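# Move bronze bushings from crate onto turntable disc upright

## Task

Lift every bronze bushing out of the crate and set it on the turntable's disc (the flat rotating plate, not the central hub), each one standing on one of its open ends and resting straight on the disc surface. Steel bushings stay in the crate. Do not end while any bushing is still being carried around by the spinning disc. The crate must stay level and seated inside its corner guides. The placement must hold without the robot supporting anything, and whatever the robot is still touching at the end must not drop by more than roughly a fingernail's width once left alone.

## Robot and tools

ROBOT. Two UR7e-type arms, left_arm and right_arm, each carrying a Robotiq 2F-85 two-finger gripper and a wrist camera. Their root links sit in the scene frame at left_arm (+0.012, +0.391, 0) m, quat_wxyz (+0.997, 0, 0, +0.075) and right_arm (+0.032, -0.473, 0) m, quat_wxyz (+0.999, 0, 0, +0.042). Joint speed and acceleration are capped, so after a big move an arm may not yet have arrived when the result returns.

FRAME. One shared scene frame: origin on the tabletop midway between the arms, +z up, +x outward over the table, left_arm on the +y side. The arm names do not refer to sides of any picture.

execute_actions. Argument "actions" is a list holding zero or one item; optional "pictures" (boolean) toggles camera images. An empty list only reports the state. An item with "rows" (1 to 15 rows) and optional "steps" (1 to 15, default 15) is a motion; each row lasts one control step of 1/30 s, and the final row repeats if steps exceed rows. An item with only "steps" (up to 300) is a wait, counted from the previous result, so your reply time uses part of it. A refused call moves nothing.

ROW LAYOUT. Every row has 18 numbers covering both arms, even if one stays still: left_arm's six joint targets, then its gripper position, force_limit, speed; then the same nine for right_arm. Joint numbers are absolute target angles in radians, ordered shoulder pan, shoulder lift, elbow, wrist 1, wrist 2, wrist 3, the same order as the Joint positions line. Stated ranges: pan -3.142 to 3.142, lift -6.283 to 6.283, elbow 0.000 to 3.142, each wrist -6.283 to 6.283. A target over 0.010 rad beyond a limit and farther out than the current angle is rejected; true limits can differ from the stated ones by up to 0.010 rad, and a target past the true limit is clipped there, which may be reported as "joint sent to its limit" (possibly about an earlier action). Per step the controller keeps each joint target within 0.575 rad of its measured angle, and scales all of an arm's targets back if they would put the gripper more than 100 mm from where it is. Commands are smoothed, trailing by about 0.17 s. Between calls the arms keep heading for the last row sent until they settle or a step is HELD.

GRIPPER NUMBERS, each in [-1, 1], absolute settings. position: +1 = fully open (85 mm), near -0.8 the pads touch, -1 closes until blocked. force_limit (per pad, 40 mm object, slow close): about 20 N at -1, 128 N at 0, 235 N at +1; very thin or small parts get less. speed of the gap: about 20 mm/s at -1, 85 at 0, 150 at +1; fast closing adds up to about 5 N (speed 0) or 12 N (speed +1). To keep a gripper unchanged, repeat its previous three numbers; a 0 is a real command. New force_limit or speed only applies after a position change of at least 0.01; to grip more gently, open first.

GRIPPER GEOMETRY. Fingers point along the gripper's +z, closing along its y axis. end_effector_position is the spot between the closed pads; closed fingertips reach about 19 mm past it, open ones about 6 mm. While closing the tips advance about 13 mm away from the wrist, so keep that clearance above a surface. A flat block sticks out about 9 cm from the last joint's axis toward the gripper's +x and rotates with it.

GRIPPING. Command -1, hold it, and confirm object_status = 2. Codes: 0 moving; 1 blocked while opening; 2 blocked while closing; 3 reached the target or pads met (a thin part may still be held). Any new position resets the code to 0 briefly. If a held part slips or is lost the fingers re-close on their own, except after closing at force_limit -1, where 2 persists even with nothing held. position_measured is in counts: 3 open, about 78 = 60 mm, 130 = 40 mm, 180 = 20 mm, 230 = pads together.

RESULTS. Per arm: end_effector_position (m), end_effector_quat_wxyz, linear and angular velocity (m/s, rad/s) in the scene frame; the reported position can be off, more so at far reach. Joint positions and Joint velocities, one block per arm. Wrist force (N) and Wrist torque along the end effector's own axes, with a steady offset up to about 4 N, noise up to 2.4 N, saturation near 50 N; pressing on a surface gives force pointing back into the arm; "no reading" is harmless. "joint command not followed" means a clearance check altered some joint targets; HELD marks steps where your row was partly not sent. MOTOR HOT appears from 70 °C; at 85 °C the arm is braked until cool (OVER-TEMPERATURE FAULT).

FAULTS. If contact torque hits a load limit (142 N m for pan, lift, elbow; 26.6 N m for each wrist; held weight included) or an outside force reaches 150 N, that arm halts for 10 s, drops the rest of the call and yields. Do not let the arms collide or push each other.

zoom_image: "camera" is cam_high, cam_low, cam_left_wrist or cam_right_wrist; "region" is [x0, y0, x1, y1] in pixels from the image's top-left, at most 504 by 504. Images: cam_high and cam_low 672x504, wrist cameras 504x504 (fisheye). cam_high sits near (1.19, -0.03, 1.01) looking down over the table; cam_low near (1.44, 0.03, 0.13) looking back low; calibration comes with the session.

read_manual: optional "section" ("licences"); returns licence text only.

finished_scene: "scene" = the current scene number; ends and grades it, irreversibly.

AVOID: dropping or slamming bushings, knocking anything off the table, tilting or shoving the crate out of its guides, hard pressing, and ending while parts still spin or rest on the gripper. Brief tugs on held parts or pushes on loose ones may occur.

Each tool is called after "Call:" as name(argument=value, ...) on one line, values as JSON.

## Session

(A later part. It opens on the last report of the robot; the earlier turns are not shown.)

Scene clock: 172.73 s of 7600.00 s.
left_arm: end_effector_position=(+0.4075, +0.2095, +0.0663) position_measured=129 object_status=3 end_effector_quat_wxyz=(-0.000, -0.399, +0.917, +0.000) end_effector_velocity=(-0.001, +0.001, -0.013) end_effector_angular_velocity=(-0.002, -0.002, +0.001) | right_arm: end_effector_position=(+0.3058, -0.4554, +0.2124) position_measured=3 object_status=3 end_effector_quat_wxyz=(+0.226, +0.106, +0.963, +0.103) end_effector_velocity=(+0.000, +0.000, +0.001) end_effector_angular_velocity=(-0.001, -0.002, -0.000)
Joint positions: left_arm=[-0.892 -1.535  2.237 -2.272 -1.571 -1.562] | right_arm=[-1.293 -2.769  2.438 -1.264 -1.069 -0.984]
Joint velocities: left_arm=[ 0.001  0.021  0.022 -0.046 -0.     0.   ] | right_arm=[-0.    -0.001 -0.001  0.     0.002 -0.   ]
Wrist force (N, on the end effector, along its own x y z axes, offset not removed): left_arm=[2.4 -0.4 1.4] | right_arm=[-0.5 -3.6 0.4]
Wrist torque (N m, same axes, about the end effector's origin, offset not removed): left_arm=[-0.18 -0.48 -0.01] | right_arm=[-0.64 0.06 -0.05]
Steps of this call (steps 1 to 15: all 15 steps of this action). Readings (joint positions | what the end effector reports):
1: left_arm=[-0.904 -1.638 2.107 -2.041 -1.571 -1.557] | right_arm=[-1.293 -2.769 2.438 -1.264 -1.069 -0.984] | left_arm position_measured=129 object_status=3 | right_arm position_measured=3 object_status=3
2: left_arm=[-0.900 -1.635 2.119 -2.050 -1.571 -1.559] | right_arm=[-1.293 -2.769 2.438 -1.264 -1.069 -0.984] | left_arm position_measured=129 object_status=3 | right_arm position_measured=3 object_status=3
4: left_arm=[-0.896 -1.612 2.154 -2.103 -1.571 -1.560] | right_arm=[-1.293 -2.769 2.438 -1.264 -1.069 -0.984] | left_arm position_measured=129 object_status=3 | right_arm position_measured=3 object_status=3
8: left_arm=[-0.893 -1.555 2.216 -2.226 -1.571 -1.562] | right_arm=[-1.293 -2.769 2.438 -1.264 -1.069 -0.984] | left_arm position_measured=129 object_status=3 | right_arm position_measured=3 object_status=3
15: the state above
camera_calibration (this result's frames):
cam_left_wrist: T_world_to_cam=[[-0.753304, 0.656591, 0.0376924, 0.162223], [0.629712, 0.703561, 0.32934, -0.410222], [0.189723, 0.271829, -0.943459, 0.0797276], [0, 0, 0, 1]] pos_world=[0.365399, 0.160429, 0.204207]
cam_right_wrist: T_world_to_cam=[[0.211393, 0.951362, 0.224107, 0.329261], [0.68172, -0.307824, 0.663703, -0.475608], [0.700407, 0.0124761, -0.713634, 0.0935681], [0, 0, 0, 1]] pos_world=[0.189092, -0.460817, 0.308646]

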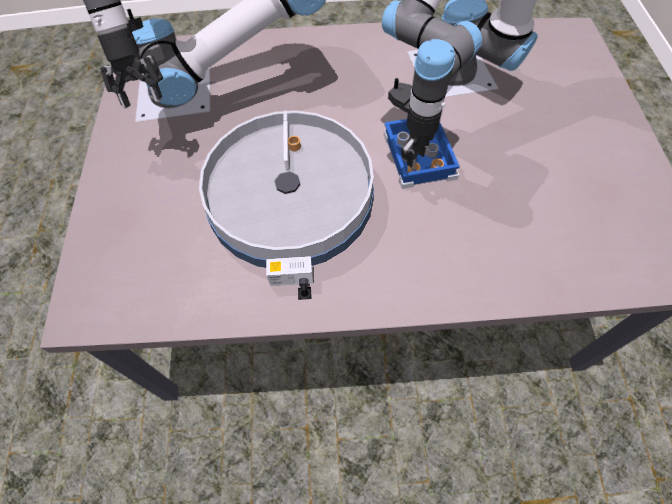

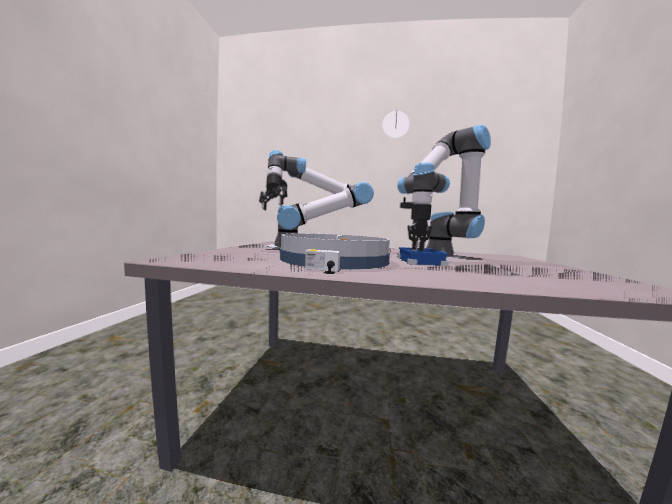

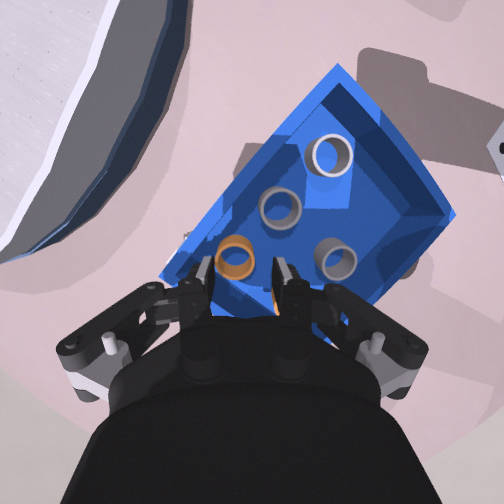

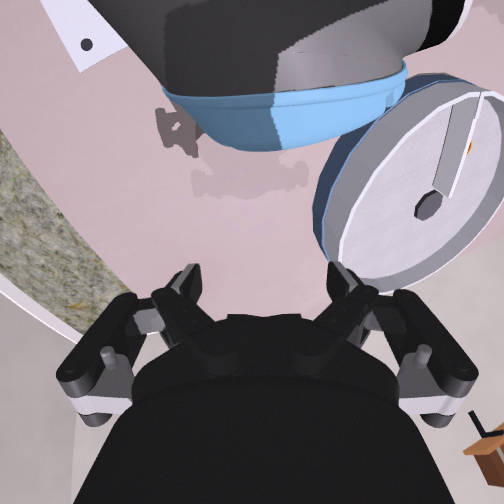

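Call:
execute_actions(actions=[{"rows":[[-0.8916,-1.5252,2.2305,-2.2761,-1.571,-1.562,0,-0.6,0,-1.293,-2.769,2.438,-1.264,-1.069,-0.984,1,0,0],[-0.8916,-1.5252,2.2305,-2.2761,-1.571,-1.562,0,-0.6,0,-1.293,-2.769,2.438,-1.264,-1.069,-0.984,1,0,0],[-0.8916,-1.5252,2.2305,-2.2761,-1.571,-1.562,0,-0.6,0,-1.293,-2.769,2.438,-1.264,-1.069,-0.984,1,0,0],[-0.8916,-1.5075,2.2406,-2.304,-1.571,-1.562,0,-0.6,0,-1.293,-2.769,2.438,-1.264,-1.069,-0.984,1,0,0],[-0.8916,-1.5075,2.2406,-2.304,-1.571,-1.562,0,-0.6,0,-1.293,-2.769,2.438,-1.264,-1.069,-0.984,1,0,0],[-0.8916,-1.49,2.2507,-2.3317,-1.571,-1.562,0,-0.6,0,-1.293,-2.769,2.438,-1.264,-1.069,-0.984,1,0,0],[-0.8916,-1.49,2.2507,-2.3317,-1.571,-1.562,0,-0.6,0,-1.293,-2.769,2.438,-1.264,-1.069,-0.984,1,0,0],[-0.8916,-1.472,2.2607,-2.3595,-1.571,-1.562,0,-0.6,0,-1.293,-2.769,2.438,-1.264,-1.069,-0.984,1,0,0]],"steps":15}])

Scene clock: 182.97 s of 7600.00 s.
left_arm: end_effector_position=(+0.4103, +0.2071, +0.0412) position_measured=129 object_status=3 end_effector_quat_wxyz=(-0.000, -0.399, +0.917, -0.000) end_effector_velocity=(+0.000, +0.000, -0.018) end_effector_angular_velocity=(-0.001, -0.001, +0.000) | right_arm: end_effector_position=(+0.3058, -0.4554, +0.2124) position_measured=3 object_status=3 end_effector_quat_wxyz=(+0.226, +0.106, +0.963, +0.103) end_effector_velocity=(+0.000, -0.000, +0.000) end_effector_angular_velocity=(+0.000, -0.000, +0.001)
Joint positions: left_arm=[-0.892 -1.476  2.259 -2.354 -1.571 -1.562] | right_arm=[-1.293 -2.769  2.438 -1.264 -1.069 -0.984]
Joint velocities: left_arm=[ 0.     0.038  0.02  -0.059  0.     0.   ] | right_arm=[-0.     0.001 -0.     0.     0.001 -0.001]
Wrist force (N, on the end effector, along its own x y z axes, offset not removed): left_arm=[1.4 0.3 3.1] | right_arm=[1.1 -2.0 -0.7]
Wrist torque (N m, same axes, about the end effector's origin, offset not removed): left_arm=[-0.07 -0.31 0.10] | right_arm=[-0.30 -0.26 -0.07]
Steps of this call (steps 1 to 15: the robot went on to your last target; steps 16 to 292: nothing new was sent; steps 293 to 307: all 15 steps of this action). Readings (joint positions | what the end effector reports):
293: left_arm=[-0.892 -1.533 2.239 -2.277 -1.571 -1.562] | right_arm=[-1.293 -2.769 2.438 -1.264 -1.069 -0.984] | left_arm position_measured=129 object_status=3 | right_arm position_measured=3 object_status=3
294: left_arm=[-0.892 -1.532 2.238 -2.277 -1.571 -1.562] | right_arm=[-1.293 -2.769 2.438 -1.264 -1.069 -0.984] | left_arm position_measured=129 object_status=3 | right_arm position_measured=3 object_status=3
296: left_arm=[-0.892 -1.528 2.235 -2.277 -1.571 -1.562] | right_arm=[-1.293 -2.769 2.438 -1.264 -1.069 -0.984] | left_arm position_measured=129 object_status=3 | right_arm position_measured=3 object_status=3
300: left_arm=[-0.892 -1.507 2.242 -2.305 -1.571 -1.562] | right_arm=[-1.293 -2.769 2.438 -1.264 -1.069 -0.984] | left_arm position_measured=129 object_status=3 | right_arm position_measured=3 object_status=3
307: the state above
camera_calibration (this result's frames):
cam_left_wrist: T_world_to_cam=[[-0.753422, 0.656472, 0.0374097, 0.16696], [0.629525, 0.703728, 0.329341, -0.401898], [0.189877, 0.271683, -0.94347, 0.0560856], [0, 0, 0, 1]] pos_world=[0.368146, 0.157985, 0.17903]
cam_right_wrist: T_world_to_cam=[[0.211393, 0.951362, 0.224107, 0.329261], [0.68172, -0.307824, 0.663703, -0.475608], [0.700407, 0.0124758, -0.713634, 0.0935679], [0, 0, 0, 1]] pos_world=[0.189092, -0.460817, 0.308646]

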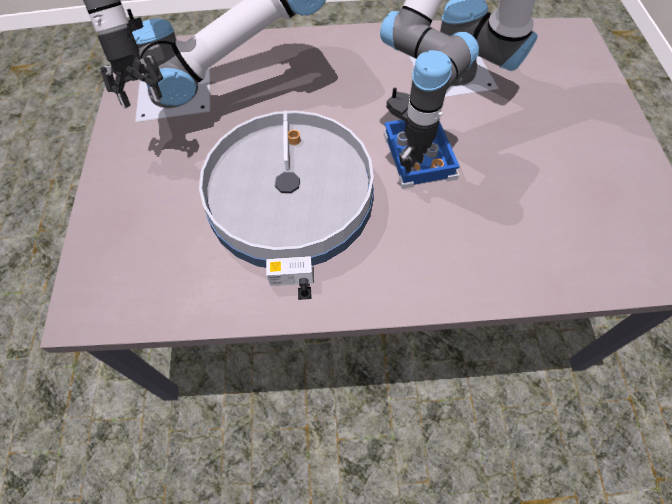

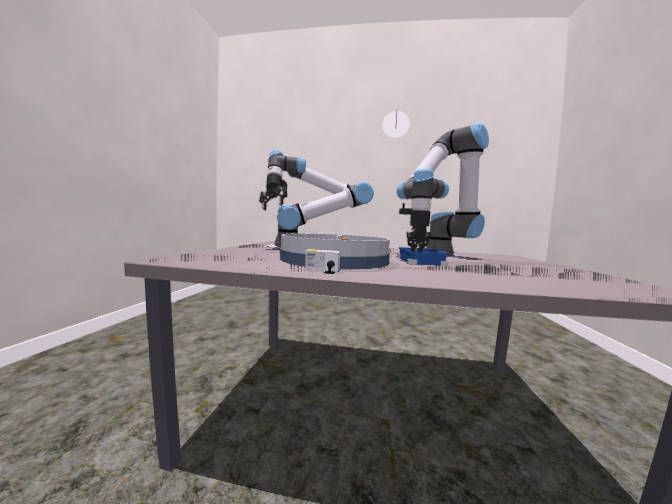

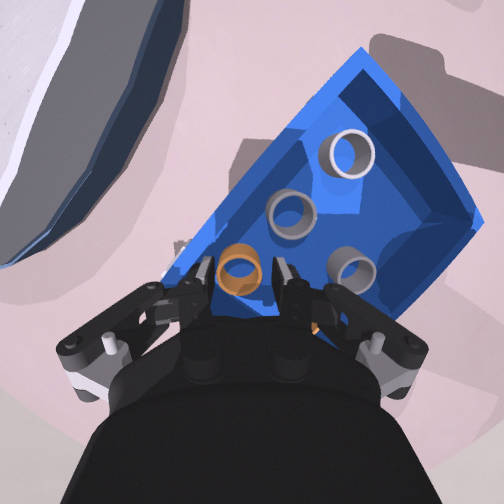

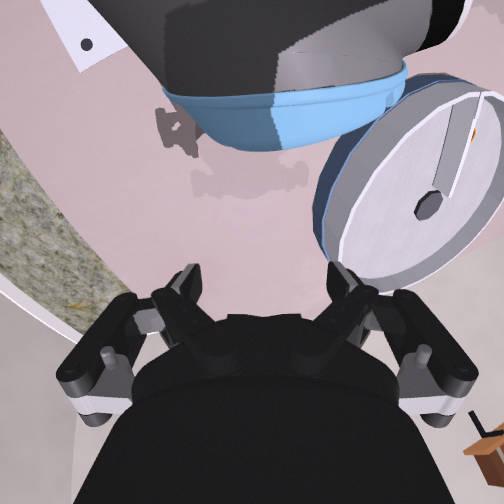

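Call:
execute_actions(actions=[{"rows":[[-0.8916,-1.4543,2.2708,-2.3873,-1.571,-1.562,0,-0.6,0,-1.293,-2.769,2.438,-1.264,-1.069,-0.984,1,0,0]],"steps":10}], pictures=false)

Call:
execute_actions(actions=[{"rows":[[-0.8916,-1.4543,2.2708,-2.3873,-1.571,-1.562,-1,-0.6,-0.6,-1.293,-2.769,2.438,-1.264,-1.069,-0.984,1,0,0]],"steps":15}], pictures=false)

Call:
execute_actions(actions=[{"rows":[[-0.8916,-1.472,2.2607,-2.3595,-1.571,-1.562,-1,-0.6,-0.6,-1.293,-2.769,2.438,-1.264,-1.069,-0.984,1,0,0],[-0.8916,-1.49,2.2507,-2.3317,-1.571,-1.562,-1,-0.6,-0.6,-1.293,-2.769,2.438,-1.264,-1.069,-0.984,1,0,0],[-0.8916,-1.5075,2.2406,-2.304,-1.571,-1.562,-1,-0.6,-0.6,-1.293,-2.769,2.438,-1.264,-1.069,-0.984,1,0,0],[-0.8916,-1.5252,2.2305,-2.2761,-1.571,-1.562,-1,-0.6,-0.6,-1.293,-2.769,2.438,-1.264,-1.069,-0.984,1,0,0],[-0.8916,-1.56,2.21,-2.22,-1.571,-1.562,-1,-0.6,-0.6,-1.293,-2.769,2.438,-1.264,-1.069,-0.984,1,0,0],[-0.8916,-1.6,2.18,-2.15,-1.571,-1.562,-1,-0.6,-0.6,-1.293,-2.769,2.438,-1.264,-1.069,-0.984,1,0,0],[-0.8916,-1.63,2.15,-2.09,-1.571,-1.562,-1,-0.6,-0.6,-1.293,-2.769,2.438,-1.264,-1.069,-0.984,1,0,0],[-0.8916,-1.665,2.105,-2.011,-1.571,-1.562,-1,-0.6,-0.6,-1.293,-2.769,2.438,-1.264,-1.069,-0.984,1,0,0]],"steps":15}], pictures=false)

Call:
execute_actions(actions=[{"rows":[[-1.1713,-1.3227,1.7336,-1.9817,-1.571,-1.45,-1,-0.6,-0.6,-1.293,-2.769,2.438,-1.264,-1.069,-0.984,1,0,0]],"steps":15}], pictures=false)

Call:
execute_actions(actions=[{"rows":[[-1.1713,-1.29,1.775,-2.056,-1.571,-1.45,-1,-0.6,-0.6,-1.293,-2.769,2.438,-1.264,-1.069,-0.984,1,0,0],[-1.1713,-1.29,1.775,-2.056,-1.571,-1.45,-1,-0.6,-0.6,-1.293,-2.769,2.438,-1.264,-1.069,-0.984,1,0,0],[-1.1713,-1.29,1.775,-2.056,-1.571,-1.45,-1,-0.6,-0.6,-1.293,-2.769,2.438,-1.264,-1.069,-0.984,1,0,0],[-1.1713,-1.2418,1.8281,-2.1571,-1.571,-1.45,-1,-0.6,-0.6,-1.293,-2.769,2.438,-1.264,-1.069,-0.984,1,0,0]],"steps":15}])

Scene clock: 206.47 s of 7600.00 s.
left_arm: end_effector_position=(+0.4101, +0.2073, +0.0315) position_measured=129 object_status=3 end_effector_quat_wxyz=(-0.000, -0.399, +0.917, -0.000) end_effector_velocity=(-0.000, +0.000, -0.005) end_effector_angular_velocity=(-0.000, -0.000, +0.001) | right_arm: end_effector_position=(+0.3058, -0.4554, +0.2124) position_measured=3 object_status=3 end_effector_quat_wxyz=(+0.226, +0.106, +0.963, +0.103) end_effector_velocity=(+0.000, -0.000, +0.000) end_effector_angular_velocity=(+0.000, -0.001, -0.002)
Joint positions: left_arm=[-0.892 -1.455  2.27  -2.386 -1.571 -1.562] | right_arm=[-1.293 -2.769  2.438 -1.264 -1.069 -0.984]
Joint velocities: left_arm=[ 0.     0.011  0.006 -0.017 -0.    -0.   ] | right_arm=[-0.001 -0.    -0.     0.     0.001  0.001]
Wrist force (N, on the end effector, along its own x y z axes, offset not removed): left_arm=[1.6 1.9 -0.7] | right_arm=[0.0 -2.6 -0.5]
Wrist torque (N m, same axes, about the end effector's origin, offset not removed): left_arm=[0.22 -0.37 -0.05] | right_arm=[-0.37 -0.08 -0.01]
Steps of this call (steps 1 to 15: the robot went on to your last target; steps 16 to 695: nothing new was sent; steps 696 to 705: all 10 steps of this action). Readings (joint positions | what the end effector reports):
696: left_arm=[-0.892 -1.472 2.261 -2.360 -1.571 -1.562] | right_arm=[-1.293 -2.769 2.438 -1.264 -1.069 -0.984] | left_arm position_measured=129 object_status=3 | right_arm position_measured=3 object_status=3
697: left_arm=[-0.892 -1.469 2.263 -2.364 -1.571 -1.562] | right_arm=[-1.293 -2.769 2.438 -1.264 -1.069 -0.984] | left_arm position_measured=129 object_status=3 | right_arm position_measured=3 object_status=3
699: left_arm=[-0.892 -1.462 2.266 -2.375 -1.571 -1.562] | right_arm=[-1.293 -2.769 2.438 -1.264 -1.069 -0.984] | left_arm position_measured=129 object_status=3 | right_arm position_measured=3 object_status=3
703: left_arm=[-0.892 -1.456 2.270 -2.384 -1.571 -1.562] | right_arm=[-1.293 -2.769 2.438 -1.264 -1.069 -0.984] | left_arm position_measured=129 object_status=3 | right_arm position_measured=3 object_status=3
705: the state above

Scene clock: 206.97 s of 7600.00 s.
left_arm: end_effector_position=(+0.4101, +0.2073, +0.0311) position_measured=154 object_status=2 end_effector_quat_wxyz=(-0.000, -0.399, +0.917, -0.000) end_effector_velocity=(+0.000, +0.001, -0.001) end_effector_angular_velocity=(+0.002, -0.000, +0.001) | right_arm: end_effector_position=(+0.3058, -0.4554, +0.2124) position_measured=3 object_status=3 end_effector_quat_wxyz=(+0.226, +0.106, +0.963, +0.103) end_effector_velocity=(-0.000, -0.000, +0.000) end_effector_angular_velocity=(-0.000, +0.001, -0.000)
Joint positions: left_arm=[-0.892 -1.454  2.271 -2.387 -1.571 -1.562] | right_arm=[-1.293 -2.769  2.438 -1.264 -1.069 -0.984]
Joint velocities: left_arm=[ 0.001  0.001  0.    -0.     0.001 -0.001] | right_arm=[-0.     0.001 -0.001  0.    -0.001 -0.   ]
Wrist force (N, on the end effector, along its own x y z axes, offset not removed): left_arm=[1.7 6.6 -15.0] | right_arm=[1.0 -3.0 2.2]
Wrist torque (N m, same axes, about the end effector's origin, offset not removed): left_arm=[0.00 -0.31 0.08] | right_arm=[-0.43 -0.21 -0.06]
Steps of this call (steps 1 to 15: all 15 steps of this action). Readings (joint positions | what the end effector reports):
1: left_arm=[-0.892 -1.455 2.270 -2.386 -1.571 -1.562] | right_arm=[-1.293 -2.769 2.438 -1.264 -1.069 -0.984] | left_arm position_measured=129 object_status=0 | right_arm position_measured=3 object_status=3
2: left_arm=[-0.892 -1.455 2.270 -2.386 -1.571 -1.562] | right_arm=[-1.293 -2.769 2.438 -1.264 -1.069 -0.984] | left_arm position_measured=129 object_status=0 | right_arm position_measured=3 object_status=3
4: left_arm=[-0.892 -1.455 2.271 -2.387 -1.571 -1.562] | right_arm=[-1.293 -2.769 2.438 -1.264 -1.069 -0.984] | left_arm position_measured=134 object_status=0 | right_arm position_measured=3 object_status=3
8: left_arm=[-0.892 -1.454 2.271 -2.387 -1.571 -1.562] | right_arm=[-1.293 -2.769 2.438 -1.264 -1.069 -0.984] | left_arm position_measured=149 object_status=0 | right_arm position_measured=3 object_status=3
15: the state above

Scene clock: 207.47 s of 7600.00 s.
left_arm: end_effector_position=(+0.4091, +0.2082, +0.1429) position_measured=154 object_status=2 end_effector_quat_wxyz=(+0.000, -0.399, +0.917, -0.001) end_effector_velocity=(-0.012, +0.012, +0.079) end_effector_angular_velocity=(+0.019, +0.018, -0.000) | right_arm: end_effector_position=(+0.3058, -0.4554, +0.2124) position_measured=3 object_status=3 end_effector_quat_wxyz=(+0.226, +0.106, +0.963, +0.103) end_effector_velocity=(-0.000, -0.000, -0.000) end_effector_angular_velocity=(+0.000, +0.002, -0.000)
Joint positions: left_arm=[-0.892 -1.652  2.117 -2.038 -1.571 -1.562] | right_arm=[-1.293 -2.769  2.438 -1.264 -1.069 -0.984]
Joint velocities: left_arm=[ 0.    -0.126 -0.119  0.272  0.002  0.   ] | right_arm=[ 0.     0.001 -0.     0.    -0.002  0.001]
Wrist force (N, on the end effector, along its own x y z axes, offset not removed): left_arm=[-0.7 1.8 0.7] | right_arm=[-0.7 -1.3 0.6]
Wrist torque (N m, same axes, about the end effector's origin, offset not removed): left_arm=[0.17 0.01 0.08] | right_arm=[-0.14 0.08 -0.03]
Steps of this call (steps 1 to 15: all 15 steps of this action). Readings (joint positions | what the end effector reports):
1: left_arm=[-0.892 -1.455 2.271 -2.387 -1.571 -1.562] | right_arm=[-1.293 -2.769 2.438 -1.264 -1.069 -0.984] | left_arm position_measured=154 object_status=2 | right_arm position_measured=3 object_status=3
2: left_arm=[-0.892 -1.457 2.269 -2.383 -1.571 -1.562] | right_arm=[-1.293 -2.769 2.438 -1.264 -1.069 -0.984] | left_arm position_measured=154 object_status=2 | right_arm position_measured=3 object_status=3
4: left_arm=[-0.892 -1.473 2.260 -2.359 -1.571 -1.562] | right_arm=[-1.293 -2.769 2.438 -1.264 -1.069 -0.984] | left_arm position_measured=154 object_status=2 | right_arm position_measured=3 object_status=3
8: left_arm=[-0.892 -1.545 2.213 -2.248 -1.571 -1.562] | right_arm=[-1.293 -2.769 2.438 -1.264 -1.069 -0.984] | left_arm position_measured=154 object_status=2 | right_arm position_measured=3 object_status=3
15: the state above

Scene clock: 207.97 s of 7600.00 s.
left_arm: end_effector_position=(+0.4219, -0.0056, +0.1510) position_measured=154 object_status=2 end_effector_quat_wxyz=(-0.000, -0.223, +0.975, +0.000) end_effector_velocity=(-0.017, -0.144, -0.011) end_effector_angular_velocity=(-0.001, +0.001, -0.225) | right_arm: end_effector_position=(+0.3058, -0.4554, +0.2124) position_measured=3 object_status=3 end_effector_quat_wxyz=(+0.226, +0.106, +0.963, +0.103) end_effector_velocity=(+0.000, +0.000, -0.000) end_effector_angular_velocity=(+0.001, +0.000, +0.001)
Joint positions: left_arm=[-1.155 -1.343  1.757 -1.984 -1.571 -1.456] | right_arm=[-1.293 -2.769  2.438 -1.264 -1.069 -0.984]
Joint velocities: left_arm=[-0.165  0.209 -0.234  0.025 -0.001  0.06 ] | right_arm=[ 0.     0.001  0.     0.     0.    -0.001]
Wrist force (N, on the end effector, along its own x y z axes, offset not removed): left_arm=[0.3 -1.5 3.1] | right_arm=[-0.7 -3.4 -0.9]
Wrist torque (N m, same axes, about the end effector's origin, offset not removed): left_arm=[-0.17 -0.14 0.11] | right_arm=[-0.60 0.09 0.02]
Steps of this call (steps 1 to 15: all 15 steps of this action). Readings (joint positions | what the end effector reports):
1: left_arm=[-0.892 -1.655 2.113 -2.030 -1.571 -1.562] | right_arm=[-1.293 -2.769 2.438 -1.264 -1.069 -0.984] | left_arm position_measured=154 object_status=2 | right_arm position_measured=3 object_status=3
2: left_arm=[-0.901 -1.650 2.102 -2.025 -1.571 -1.555] | right_arm=[-1.293 -2.769 2.438 -1.264 -1.069 -0.984] | left_arm position_measured=154 object_status=2 | right_arm position_measured=3 object_status=3
4: left_arm=[-0.948 -1.597 2.042 -2.017 -1.571 -1.535] | right_arm=[-1.293 -2.769 2.438 -1.264 -1.069 -0.984] | left_arm position_measured=154 object_status=2 | right_arm position_measured=3 object_status=3
8: left_arm=[-1.043 -1.482 1.914 -2.001 -1.571 -1.498] | right_arm=[-1.293 -2.769 2.438 -1.264 -1.069 -0.984] | left_arm position_measured=154 object_status=2 | right_arm position_measured=3 object_status=3
15: the state above

Scene clock: 208.47 s of 7600.00 s.
left_arm: end_effector_position=(+0.4201, -0.0199, +0.0815) position_measured=154 object_status=2 end_effector_quat_wxyz=(-0.000, -0.213, +0.977, +0.000) end_effector_velocity=(-0.000, -0.001, -0.016) end_effector_angular_velocity=(-0.002, -0.002, -0.001) | right_arm: end_effector_position=(+0.3058, -0.4554, +0.2124) position_measured=3 object_status=3 end_effector_quat_wxyz=(+0.226, +0.106, +0.963, +0.103) end_effector_velocity=(+0.000, +0.000, -0.000) end_effector_angular_velocity=(+0.001, -0.000, -0.001)
Joint positions: left_arm=[-1.171 -1.244  1.826 -2.153 -1.571 -1.45 ] | right_arm=[-1.293 -2.769  2.438 -1.264 -1.069 -0.984]
Joint velocities: left_arm=[-0.001  0.02   0.02  -0.044  0.001  0.   ] | right_arm=[-0.001 -0.     0.     0.     0.001  0.001]
Wrist force (N, on the end effector, along its own x y z axes, offset not removed): left_arm=[1.6 2.2 2.6] | right_arm=[0.7 -2.2 -0.6]
Wrist torque (N m, same axes, about the end effector's origin, offset not removed): left_arm=[0.24 -0.38 0.04] | right_arm=[-0.36 -0.23 -0.02]
Steps of this call (steps 1 to 15: all 15 steps of this action). Readings (joint positions | what the end effector reports):
1: left_arm=[-1.160 -1.337 1.750 -1.984 -1.571 -1.454] | right_arm=[-1.293 -2.769 2.438 -1.264 -1.069 -0.984] | left_arm position_measured=154 object_status=2 | right_arm position_measured=3 object_status=3
2: left_arm=[-1.163 -1.328 1.751 -1.991 -1.571 -1.453] | right_arm=[-1.293 -2.769 2.438 -1.264 -1.069 -0.984] | left_arm position_measured=154 object_status=2 | right_arm position_measured=3 object_status=3
4: left_arm=[-1.167 -1.310 1.762 -2.020 -1.571 -1.452] | right_arm=[-1.293 -2.769 2.438 -1.264 -1.069 -0.984] | left_arm position_measured=154 object_status=2 | right_arm position_measured=3 object_status=3
8: left_arm=[-1.170 -1.263 1.806 -2.110 -1.571 -1.450] | right_arm=[-1.293 -2.769 2.438 -1.264 -1.069 -0.984] | left_arm position_measured=154 object_status=2 | right_arm position_measured=3 object_status=3
15: the state above
camera_calibration (this result's frames):
cam_left_wrist: T_world_to_cam=[[-0.445877, 0.894306, 0.0375531, 0.197355], [0.850466, 0.410191, 0.329319, -0.360279], [0.279108, 0.178773, -0.943472, 0.11466], [0, 0, 0, 1]] pos_world=[0.362398, -0.049211, 0.219414]
cam_right_wrist: T_world_to_cam=[[0.211393, 0.951362, 0.224107, 0.329261], [0.68172, -0.307823, 0.663704, -0.475608], [0.700407, 0.0124758, -0.713634, 0.0935679], [0, 0, 0, 1]] pos_world=[0.189092, -0.460817, 0.308646]

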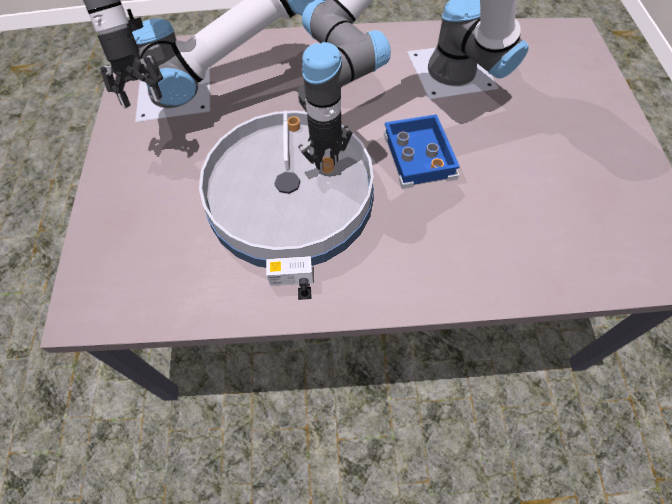

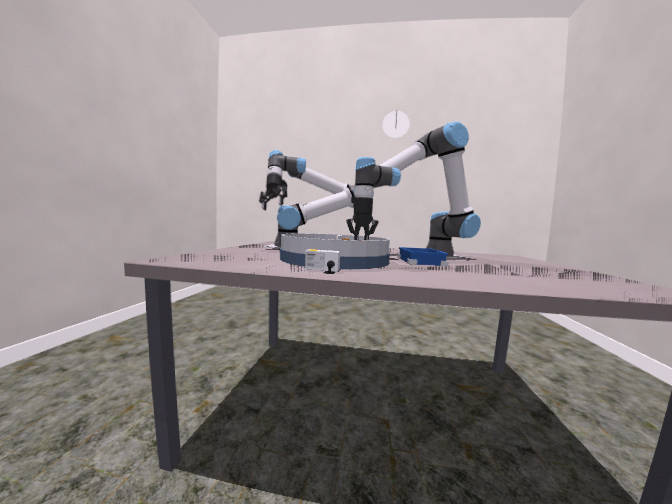

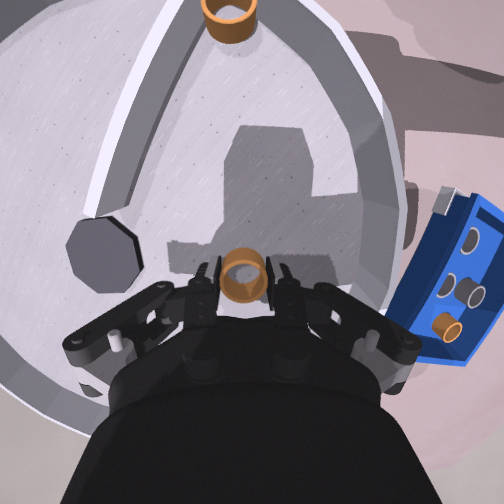

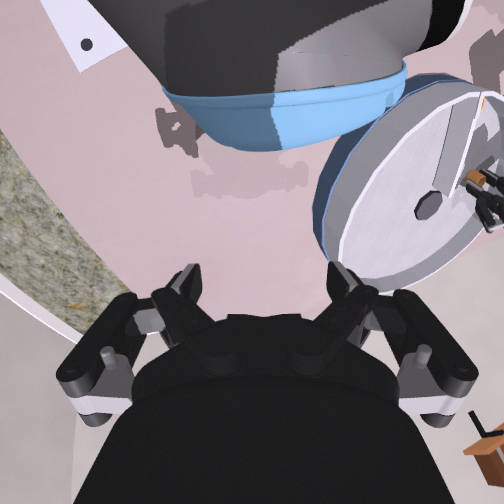

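Call:
execute_actions(actions=[{"rows":[[-1.1713,-1.2384,1.831,-2.1634,-1.571,-1.45,-1,-0.6,-0.6,-1.293,-2.769,2.438,-1.264,-1.069,-0.984,1,0,0]],"steps":10}], pictures=false)

Call:
execute_actions(actions=[{"rows":[[-1.1713,-1.2384,1.831,-2.1634,-1.571,-1.45,0,-0.6,0,-1.293,-2.769,2.438,-1.264,-1.069,-0.984,1,0,0]],"steps":8}], pictures=false)

Call:
execute_actions(actions=[{"rows":[[-1.1713,-1.2553,1.8166,-2.1321,-1.571,-1.45,0,-0.6,0,-1.293,-2.769,2.438,-1.264,-1.069,-0.984,1,0,0],[-1.1713,-1.2553,1.8166,-2.1321,-1.571,-1.45,0,-0.6,0,-1.293,-2.769,2.438,-1.264,-1.069,-0.984,1,0,0],[-1.1713,-1.29,1.775,-2.056,-1.571,-1.45,0,-0.6,0,-1.293,-2.769,2.438,-1.264,-1.069,-0.984,1,0,0],[-1.1713,-1.29,1.775,-2.056,-1.571,-1.45,0,-0.6,0,-1.293,-2.769,2.438,-1.264,-1.069,-0.984,1,0,0],[-1.1713,-1.3227,1.7336,-1.9817,-1.571,-1.45,0,-0.6,0,-1.293,-2.769,2.438,-1.264,-1.069,-0.984,1,0,0]],"steps":10}], pictures=false)

Call:
execute_actions(actions=[{"rows":[[-0.7895,-1.7307,2.1629,-2.003,-1.571,-0.0595,0,-0.6,0,-1.293,-2.769,2.438,-1.264,-1.069,-0.984,1,0,0]],"steps":15}], pictures=false)

Call:
execute_actions(actions=[{"rows":[[-0.7895,-1.7307,2.1629,-2.003,-1.571,-0.0595,0,-0.6,0,-1.293,-2.769,2.438,-1.264,-1.069,-0.984,1,0,0],[-0.7895,-1.7307,2.1629,-2.003,-1.571,-0.0595,0,-0.6,0,-1.293,-2.769,2.438,-1.264,-1.069,-0.984,1,0,0],[-0.7895,-1.7307,2.1629,-2.003,-1.571,-0.0595,0,-0.6,0,-1.293,-2.769,2.438,-1.264,-1.069,-0.984,1,0,0],[-0.7895,-1.67,2.235,-2.136,-1.571,-0.0595,0,-0.6,0,-1.293,-2.769,2.438,-1.264,-1.069,-0.984,1,0,0],[-0.7895,-1.67,2.235,-2.136,-1.571,-0.0595,0,-0.6,0,-1.293,-2.769,2.438,-1.264,-1.069,-0.984,1,0,0],[-0.7895,-1.67,2.235,-2.136,-1.571,-0.0595,0,-0.6,0,-1.293,-2.769,2.438,-1.264,-1.069,-0.984,1,0,0],[-0.7895,-1.5941,2.3005,-2.2772,-1.571,-0.0595,0,-0.6,0,-1.293,-2.769,2.438,-1.264,-1.069,-0.984,1,0,0]],"steps":15}], pictures=false)

Call:
execute_actions(actions=[{"steps":12}])

Scene clock: 243.23 s of 7600.00 s.
left_arm: end_effector_position=(+0.4201, -0.0201, +0.0778) position_measured=154 object_status=2 end_effector_quat_wxyz=(-0.000, -0.213, +0.977, -0.000) end_effector_velocity=(-0.000, +0.001, -0.002) end_effector_angular_velocity=(+0.003, +0.001, -0.001) | right_arm: end_effector_position=(+0.3058, -0.4554, +0.2124) position_measured=3 object_status=3 end_effector_quat_wxyz=(+0.226, +0.106, +0.963, +0.103) end_effector_velocity=(-0.000, +0.000, -0.000) end_effector_angular_velocity=(-0.001, +0.001, +0.000)
Joint positions: left_arm=[-1.171 -1.239  1.831 -2.163 -1.571 -1.45 ] | right_arm=[-1.293 -2.769  2.438 -1.264 -1.069 -0.984]
Joint velocities: left_arm=[-0.     0.002  0.003 -0.002  0.     0.001] | right_arm=[ 0.001 -0.001 -0.    -0.    -0.001  0.   ]
Wrist force (N, on the end effector, along its own x y z axes, offset not removed): left_arm=[4.1 0.8 -41.0] | right_arm=[0.0 -2.8 1.0]
Wrist torque (N m, same axes, about the end effector's origin, offset not removed): left_arm=[0.05 0.04 -0.17] | right_arm=[-0.46 -0.06 -0.07]
Steps of this call (steps 1 to 15: the robot went on to your last target; steps 16 to 1033: nothing new was sent; steps 1034 to 1043: all 10 steps of this action). Readings (joint positions | what the end effector reports):
1034: left_arm=[-1.171 -1.242 1.828 -2.157 -1.571 -1.450] | right_arm=[-1.293 -2.769 2.438 -1.264 -1.069 -0.984] | left_arm position_measured=154 object_status=2 | right_arm position_measured=3 object_status=3
1035: left_arm=[-1.171 -1.241 1.829 -2.158 -1.571 -1.450] | right_arm=[-1.293 -2.769 2.438 -1.264 -1.069 -0.984] | left_arm position_measured=154 object_status=2 | right_arm position_measured=3 object_status=3
1037: left_arm=[-1.171 -1.240 1.829 -2.161 -1.571 -1.450] | right_arm=[-1.293 -2.769 2.438 -1.264 -1.069 -0.984] | left_arm position_measured=154 object_status=2 | right_arm position_measured=3 object_status=3
1041: left_arm=[-1.171 -1.239 1.830 -2.163 -1.571 -1.450] | right_arm=[-1.293 -2.769 2.438 -1.264 -1.069 -0.984] | left_arm position_measured=154 object_status=2 | right_arm position_measured=3 object_status=3
1043: the state above

Scene clock: 243.50 s of 7600.00 s.
left_arm: end_effector_position=(+0.4199, -0.0198, +0.0771) position_measured=130 object_status=0 end_effector_quat_wxyz=(-0.000, -0.213, +0.977, +0.000) end_effector_velocity=(+0.000, -0.001, +0.000) end_effector_angular_velocity=(-0.003, -0.001, +0.000) | right_arm: end_effector_position=(+0.3058, -0.4554, +0.2124) position_measured=3 object_status=3 end_effector_quat_wxyz=(+0.226, +0.106, +0.963, +0.103) end_effector_velocity=(-0.000, -0.000, -0.000) end_effector_angular_velocity=(-0.002, +0.001, -0.001)
Joint positions: left_arm=[-1.171 -1.238  1.831 -2.163 -1.571 -1.45 ] | right_arm=[-1.293 -2.769  2.438 -1.264 -1.069 -0.984]
Joint velocities: left_arm=[ 0.    -0.     0.    -0.003 -0.001 -0.   ] | right_arm=[-0.    -0.001 -0.    -0.    -0.001  0.001]
Wrist force (N, on the end effector, along its own x y z axes, offset not removed): left_arm=[0.7 0.2 0.0] | right_arm=[-0.5 -2.0 1.1]
Wrist torque (N m, same axes, about the end effector's origin, offset not removed): left_arm=[-0.13 -0.31 0.02] | right_arm=[-0.31 0.05 -0.06]
Steps of this call (steps 1 to 8: all 8 steps of this action). Readings (joint positions | what the end effector reports):
1: left_arm=[-1.171 -1.239 1.831 -2.163 -1.571 -1.450] | right_arm=[-1.293 -2.769 2.438 -1.264 -1.069 -0.984] | left_arm position_measured=154 object_status=0 | right_arm position_measured=3 object_status=3
2: left_arm=[-1.171 -1.239 1.831 -2.163 -1.571 -1.450] | right_arm=[-1.293 -2.769 2.438 -1.264 -1.069 -0.984] | left_arm position_measured=153 object_status=0 | right_arm position_measured=3 object_status=3
4: left_arm=[-1.171 -1.238 1.831 -2.163 -1.571 -1.450] | right_arm=[-1.293 -2.769 2.438 -1.264 -1.069 -0.984] | left_arm position_measured=144 object_status=0 | right_arm position_measured=3 object_status=3
8: the state above

Scene clock: 243.83 s of 7600.00 s.
left_arm: end_effector_position=(+0.4206, -0.0209, +0.1386) position_measured=129 object_status=3 end_effector_quat_wxyz=(+0.000, -0.213, +0.977, -0.001) end_effector_velocity=(-0.005, +0.008, +0.117) end_effector_angular_velocity=(+0.014, +0.009, -0.000) | right_arm: end_effector_position=(+0.3058, -0.4554, +0.2124) position_measured=3 object_status=3 end_effector_quat_wxyz=(+0.226, +0.106, +0.963, +0.103) end_effector_velocity=(+0.000, +0.000, +0.000) end_effector_angular_velocity=(+0.001, -0.001, -0.000)
Joint positions: left_arm=[-1.171 -1.31   1.749 -2.012 -1.571 -1.45 ] | right_arm=[-1.293 -2.769  2.438 -1.264 -1.069 -0.984]
Joint velocities: left_arm=[ 0.001 -0.132 -0.161  0.309 -0.     0.001] | right_arm=[-0.001  0.001  0.     0.     0.002 -0.   ]
Wrist force (N, on the end effector, along its own x y z axes, offset not removed): left_arm=[0.7 0.8 -1.1] | right_arm=[-0.3 -2.7 0.4]
Wrist torque (N m, same axes, about the end effector's origin, offset not removed): left_arm=[-0.04 -0.25 -0.10] | right_arm=[-0.39 -0.01 0.03]
Steps of this call (steps 1 to 10: all 10 steps of this action). Readings (joint positions | what the end effector reports):
1: left_arm=[-1.171 -1.238 1.831 -2.163 -1.571 -1.450] | right_arm=[-1.293 -2.769 2.438 -1.264 -1.069 -0.984] | left_arm position_measured=129 object_status=0 | right_arm position_measured=3 object_status=3
2: left_arm=[-1.171 -1.241 1.829 -2.159 -1.571 -1.450] | right_arm=[-1.293 -2.769 2.438 -1.264 -1.069 -0.984] | left_arm position_measured=129 object_status=0 | right_arm position_measured=3 object_status=3
4: left_arm=[-1.171 -1.252 1.818 -2.138 -1.571 -1.450] | right_arm=[-1.293 -2.769 2.438 -1.264 -1.069 -0.984] | left_arm position_measured=129 object_status=0 | right_arm position_measured=3 object_status=3
8: left_arm=[-1.171 -1.297 1.765 -2.042 -1.571 -1.450] | right_arm=[-1.293 -2.769 2.438 -1.264 -1.069 -0.984] | left_arm position_measured=129 object_status=3 | right_arm position_measured=3 object_status=3
10: the state above

Scene clock: 244.33 s of 7600.00 s.
left_arm: end_effector_position=(+0.4153, +0.2295, +0.1540) position_measured=129 object_status=3 end_effector_quat_wxyz=(+0.000, -0.018, +1.000, -0.001) end_effector_velocity=(-0.109, +0.376, -0.032) end_effector_angular_velocity=(+0.012, +0.009, -2.004) | right_arm: end_effector_position=(+0.3058, -0.4554, +0.2124) position_measured=3 object_status=3 end_effector_quat_wxyz=(+0.226, +0.106, +0.963, +0.103) end_effector_velocity=(-0.000, -0.000, -0.000) end_effector_angular_velocity=(-0.001, +0.001, +0.000)
Joint positions: left_arm=[-0.843 -1.672  2.103 -2.003 -1.571 -0.729] | right_arm=[-1.293 -2.769  2.438 -1.264 -1.069 -0.984]
Joint velocities: left_arm=[ 0.531 -0.585  0.599  0.    -0.     2.535] | right_arm=[-0.     0.    -0.    -0.    -0.001 -0.   ]
Wrist force (N, on the end effector, along its own x y z axes, offset not removed): left_arm=[3.5 6.3 0.8] | right_arm=[-0.4 -2.3 -0.4]
Wrist torque (N m, same axes, about the end effector's origin, offset not removed): left_arm=[0.68 -0.56 0.01] | right_arm=[-0.33 -0.01 -0.08]
Steps of this call (steps 1 to 15: all 15 steps of this action). Readings (joint positions | what the end effector reports):
1: left_arm=[-1.171 -1.314 1.745 -2.004 -1.571 -1.449] | right_arm=[-1.293 -2.769 2.438 -1.264 -1.069 -0.984] | left_arm position_measured=129 object_status=3 | right_arm position_measured=3 object_status=3
2: left_arm=[-1.163 -1.325 1.750 -2.002 -1.571 -1.441] | right_arm=[-1.293 -2.769 2.438 -1.264 -1.069 -0.984] | left_arm position_measured=129 object_status=3 | right_arm position_measured=3 object_status=3
4: left_arm=[-1.115 -1.377 1.800 -2.002 -1.571 -1.378] | right_arm=[-1.293 -2.769 2.438 -1.264 -1.069 -0.984] | left_arm position_measured=129 object_status=3 | right_arm position_measured=3 object_status=3
8: left_arm=[-1.016 -1.484 1.910 -2.002 -1.571 -1.208] | right_arm=[-1.293 -2.769 2.438 -1.264 -1.069 -0.984] | left_arm position_measured=129 object_status=3 | right_arm position_measured=3 object_status=3
15: the state above

Scene clock: 244.83 s of 7600.00 s.
left_arm: end_effector_position=(+0.4031, +0.2662, +0.0699) position_measured=129 object_status=3 end_effector_quat_wxyz=(-0.001, +0.283, +0.959, +0.000) end_effector_velocity=(-0.000, +0.002, -0.049) end_effector_angular_velocity=(-0.011, -0.016, -0.074) | right_arm: end_effector_position=(+0.3058, -0.4554, +0.2124) position_measured=3 object_status=3 end_effector_quat_wxyz=(+0.226, +0.106, +0.963, +0.103) end_effector_velocity=(+0.000, -0.000, -0.000) end_effector_angular_velocity=(-0.000, -0.000, -0.001)
Joint positions: left_arm=[-0.79  -1.603  2.292 -2.258 -1.571 -0.067] | right_arm=[-1.293 -2.769  2.438 -1.264 -1.069 -0.984]
Joint velocities: left_arm=[ 0.003  0.086  0.086 -0.192  0.001  0.077] | right_arm=[-0. -0.  0. -0. -0.  0.]
Wrist force (N, on the end effector, along its own x y z axes, offset not removed): left_arm=[0.6 3.8 2.1] | right_arm=[-0.8 -3.2 -0.8]
Wrist torque (N m, same axes, about the end effector's origin, offset not removed): left_arm=[0.42 -0.26 0.04] | right_arm=[-0.47 -0.02 0.01]
Steps of this call (steps 1 to 15: all 15 steps of this action). Readings (joint positions | what the end effector reports):
1: left_arm=[-0.828 -1.689 2.120 -2.003 -1.571 -0.641] | right_arm=[-1.293 -2.769 2.438 -1.264 -1.069 -0.984] | left_arm position_measured=129 object_status=3 | right_arm position_measured=3 object_status=3
2: left_arm=[-0.817 -1.701 2.132 -2.003 -1.571 -0.552] | right_arm=[-1.293 -2.769 2.438 -1.264 -1.069 -0.984] | left_arm position_measured=129 object_status=3 | right_arm position_measured=3 object_status=3
4: left_arm=[-0.803 -1.715 2.148 -2.004 -1.571 -0.370] | right_arm=[-1.293 -2.769 2.438 -1.264 -1.069 -0.984] | left_arm position_measured=129 object_status=3 | right_arm position_measured=3 object_status=3
8: left_arm=[-0.793 -1.679 2.213 -2.095 -1.571 -0.142] | right_arm=[-1.293 -2.769 2.438 -1.264 -1.069 -0.984] | left_arm position_measured=129 object_status=3 | right_arm position_measured=3 object_status=3
15: the state above

Scene clock: 245.23 s of 7600.00 s.
left_arm: end_effector_position=(+0.4031, +0.2664, +0.0651) position_measured=129 object_status=3 end_effector_quat_wxyz=(-0.000, +0.286, +0.958, -0.000) end_effector_velocity=(+0.000, +0.001, -0.001) end_effector_angular_velocity=(+0.001, -0.001, -0.001) | right_arm: end_effector_position=(+0.3058, -0.4554, +0.2124) position_measured=3 object_status=3 end_effector_quat_wxyz=(+0.226, +0.106, +0.963, +0.103) end_effector_velocity=(+0.000, +0.000, +0.000) end_effector_angular_velocity=(-0.001, -0.001, +0.001)
Joint positions: left_arm=[-0.79  -1.594  2.3   -2.277 -1.571 -0.06 ] | right_arm=[-1.293 -2.769  2.438 -1.264 -1.069 -0.984]
Joint velocities: left_arm=[ 0.001  0.001  0.002 -0.003  0.001  0.002] | right_arm=[-0.    -0.001 -0.    -0.     0.001 -0.001]
Wrist force (N, on the end effector, along its own x y z axes, offset not removed): left_arm=[0.0 1.2 2.8] | right_arm=[0.7 -3.8 1.7]
Wrist torque (N m, same axes, about the end effector's origin, offset not removed): left_arm=[0.06 0.01 0.02] | right_arm=[-0.60 -0.18 -0.04]
Steps of this call (steps 1 to 12: the robot went on to your last target). Readings (joint positions | what the end effector reports):
1: left_arm=[-0.790 -1.600 2.294 -2.264 -1.571 -0.065] | right_arm=[-1.293 -2.769 2.438 -1.264 -1.069 -0.984] | left_arm position_measured=129 object_status=3 | right_arm position_measured=3 object_status=3
2: left_arm=[-0.790 -1.598 2.296 -2.268 -1.571 -0.063] | right_arm=[-1.293 -2.769 2.438 -1.264 -1.069 -0.984] | left_arm position_measured=129 object_status=3 | right_arm position_measured=3 object_status=3
4: left_arm=[-0.790 -1.596 2.298 -2.272 -1.571 -0.061] | right_arm=[-1.293 -2.769 2.438 -1.264 -1.069 -0.984] | left_arm position_measured=129 object_status=3 | right_arm position_measured=3 object_status=3
8: left_arm=[-0.790 -1.595 2.300 -2.276 -1.571 -0.060] | right_arm=[-1.293 -2.769 2.438 -1.264 -1.069 -0.984] | left_arm position_measured=129 object_status=3 | right_arm position_measured=3 object_status=3
12: the state above
camera_calibration (this result's frames):
cam_left_wrist: T_world_to_cam=[[0.519101, 0.853905, 0.0371645, -0.443878], [0.800332, -0.500876, 0.329533, -0.194908], [0.300004, -0.141317, -0.943412, 0.129605], [0, 0, 0, 1]] pos_world=[0.347527, 0.29972, 0.202996]
cam_right_wrist: T_world_to_cam=[[0.211393, 0.951362, 0.224107, 0.329261], [0.68172, -0.307824, 0.663703, -0.475608], [0.700407, 0.0124758, -0.713634, 0.0935679], [0, 0, 0, 1]] pos_world=[0.189092, -0.460817, 0.308646]

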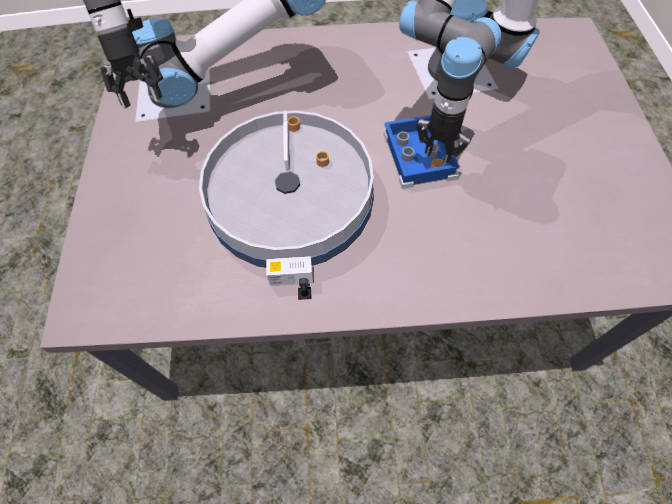

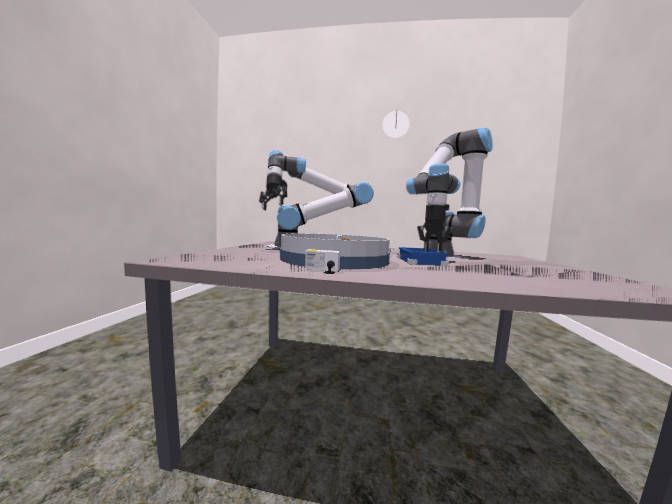

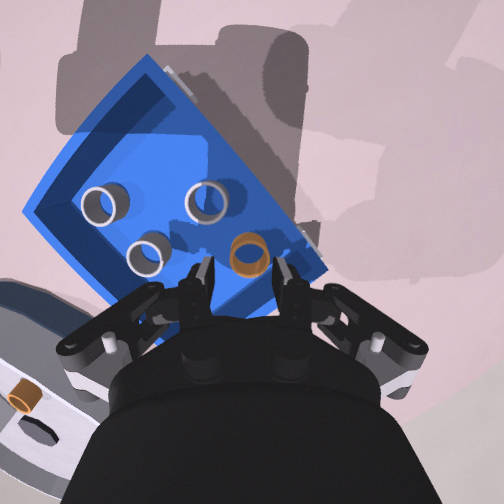

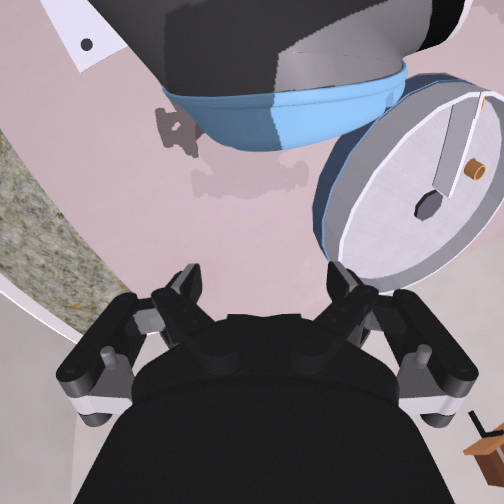

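Call:
execute_actions(actions=[{"rows":[[-0.784,-1.5976,2.3039,-2.2771,-1.571,-0.0595,0,-0.6,0,-1.293,-2.769,2.438,-1.264,-1.069,-0.984,1,0,0],[-0.784,-1.5976,2.3039,-2.2771,-1.571,-0.0595,0,-0.6,0,-1.293,-2.769,2.438,-1.264,-1.069,-0.984,1,0,0],[-0.784,-1.5976,2.3039,-2.2771,-1.571,-0.0595,0,-0.6,0,-1.293,-2.769,2.438,-1.264,-1.069,-0.984,1,0,0],[-0.784,-1.5785,2.3146,-2.3069,-1.571,-0.0595,0,-0.6,0,-1.293,-2.769,2.438,-1.264,-1.069,-0.984,1,0,0],[-0.784,-1.5785,2.3146,-2.3069,-1.571,-0.0595,0,-0.6,0,-1.293,-2.769,2.438,-1.264,-1.069,-0.984,1,0,0],[-0.784,-1.5595,2.3254,-2.3367,-1.571,-0.0595,0,-0.6,0,-1.293,-2.769,2.438,-1.264,-1.069,-0.984,1,0,0],[-0.784,-1.5595,2.3254,-2.3367,-1.571,-0.0595,0,-0.6,0,-1.293,-2.769,2.438,-1.264,-1.069,-0.984,1,0,0],[-0.784,-1.5405,2.3361,-2.3664,-1.571,-0.0595,0,-0.6,0,-1.293,-2.769,2.438,-1.264,-1.069,-0.984,1,0,0]],"steps":15}])

Scene clock: 256.70 s of 7600.00 s.
left_arm: end_effector_position=(+0.4029, +0.2692, +0.0411) position_measured=129 object_status=3 end_effector_quat_wxyz=(-0.000, +0.283, +0.959, -0.000) end_effector_velocity=(-0.000, +0.001, -0.018) end_effector_angular_velocity=(-0.000, -0.001, +0.000) | right_arm: end_effector_position=(+0.3058, -0.4554, +0.2124) position_measured=3 object_status=3 end_effector_quat_wxyz=(+0.226, +0.106, +0.963, +0.103) end_effector_velocity=(+0.000, -0.000, +0.000) end_effector_angular_velocity=(-0.000, -0.001, -0.002)
Joint positions: left_arm=[-0.784 -1.544  2.334 -2.36  -1.571 -0.059] | right_arm=[-1.293 -2.769  2.438 -1.264 -1.069 -0.984]
Joint velocities: left_arm=[ 0.001  0.04   0.023 -0.064  0.     0.001] | right_arm=[-0.    -0.001  0.     0.     0.     0.001]
Wrist force (N, on the end effector, along its own x y z axes, offset not removed): left_arm=[0.3 1.5 2.6] | right_arm=[-0.9 -2.7 0.2]
Wrist torque (N m, same axes, about the end effector's origin, offset not removed): left_arm=[0.02 -0.20 -0.04] | right_arm=[-0.42 0.03 0.04]
Steps of this call (steps 1 to 30: the robot went on to your last target; steps 31 to 329: nothing new was sent; steps 330 to 344: all 15 steps of this action). Readings (joint positions | what the end effector reports):
330: left_arm=[-0.789 -1.594 2.301 -2.277 -1.571 -0.059] | right_arm=[-1.293 -2.769 2.438 -1.264 -1.069 -0.984] | left_arm position_measured=129 object_status=3 | right_arm position_measured=3 object_status=3
331: left_arm=[-0.788 -1.595 2.301 -2.277 -1.571 -0.060] | right_arm=[-1.293 -2.769 2.438 -1.264 -1.069 -0.984] | left_arm position_measured=129 object_status=3 | right_arm position_measured=3 object_status=3
333: left_arm=[-0.786 -1.595 2.303 -2.278 -1.571 -0.060] | right_arm=[-1.293 -2.769 2.438 -1.264 -1.069 -0.984] | left_arm position_measured=129 object_status=3 | right_arm position_measured=3 object_status=3
337: left_arm=[-0.785 -1.577 2.315 -2.308 -1.571 -0.060] | right_arm=[-1.293 -2.769 2.438 -1.264 -1.069 -0.984] | left_arm position_measured=129 object_status=3 | right_arm position_measured=3 object_status=3
344: the state above
camera_calibration (this result's frames):
cam_left_wrist: T_world_to_cam=[[0.514563, 0.856647, 0.0371431, -0.44415], [0.803024, -0.496636, 0.329402, -0.18766], [0.300628, -0.139671, -0.943459, 0.106707], [0, 0, 0, 1]] pos_world=[0.347159, 0.302186, 0.178986]
cam_right_wrist: T_world_to_cam=[[0.211393, 0.951362, 0.224107, 0.329261], [0.68172, -0.307824, 0.663703, -0.475608], [0.700407, 0.012476, -0.713634, 0.093568], [0, 0, 0, 1]] pos_world=[0.189092, -0.460817, 0.308646]

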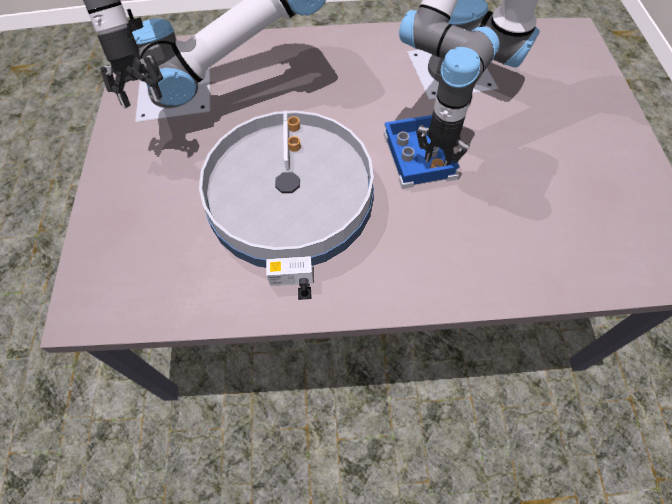

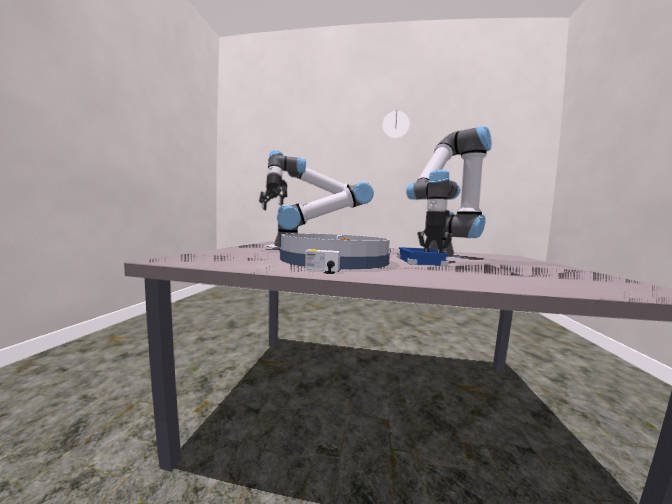

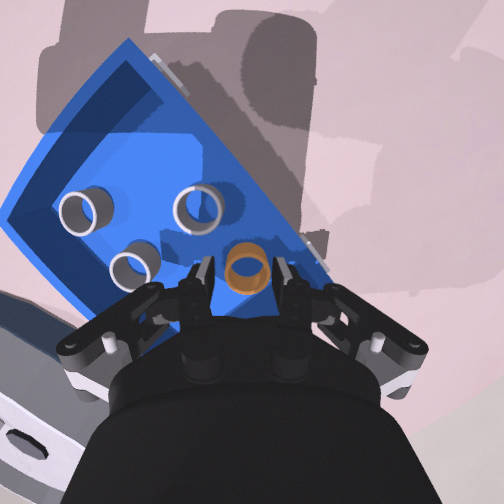

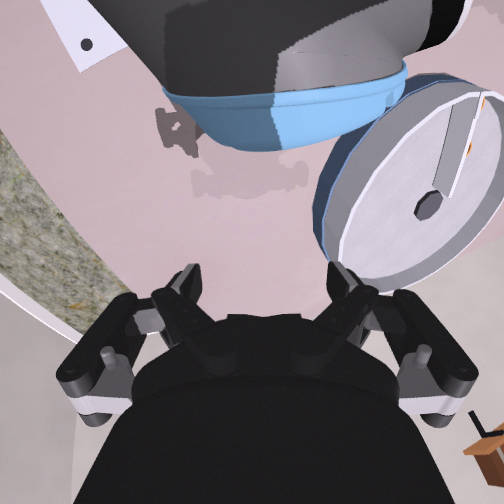

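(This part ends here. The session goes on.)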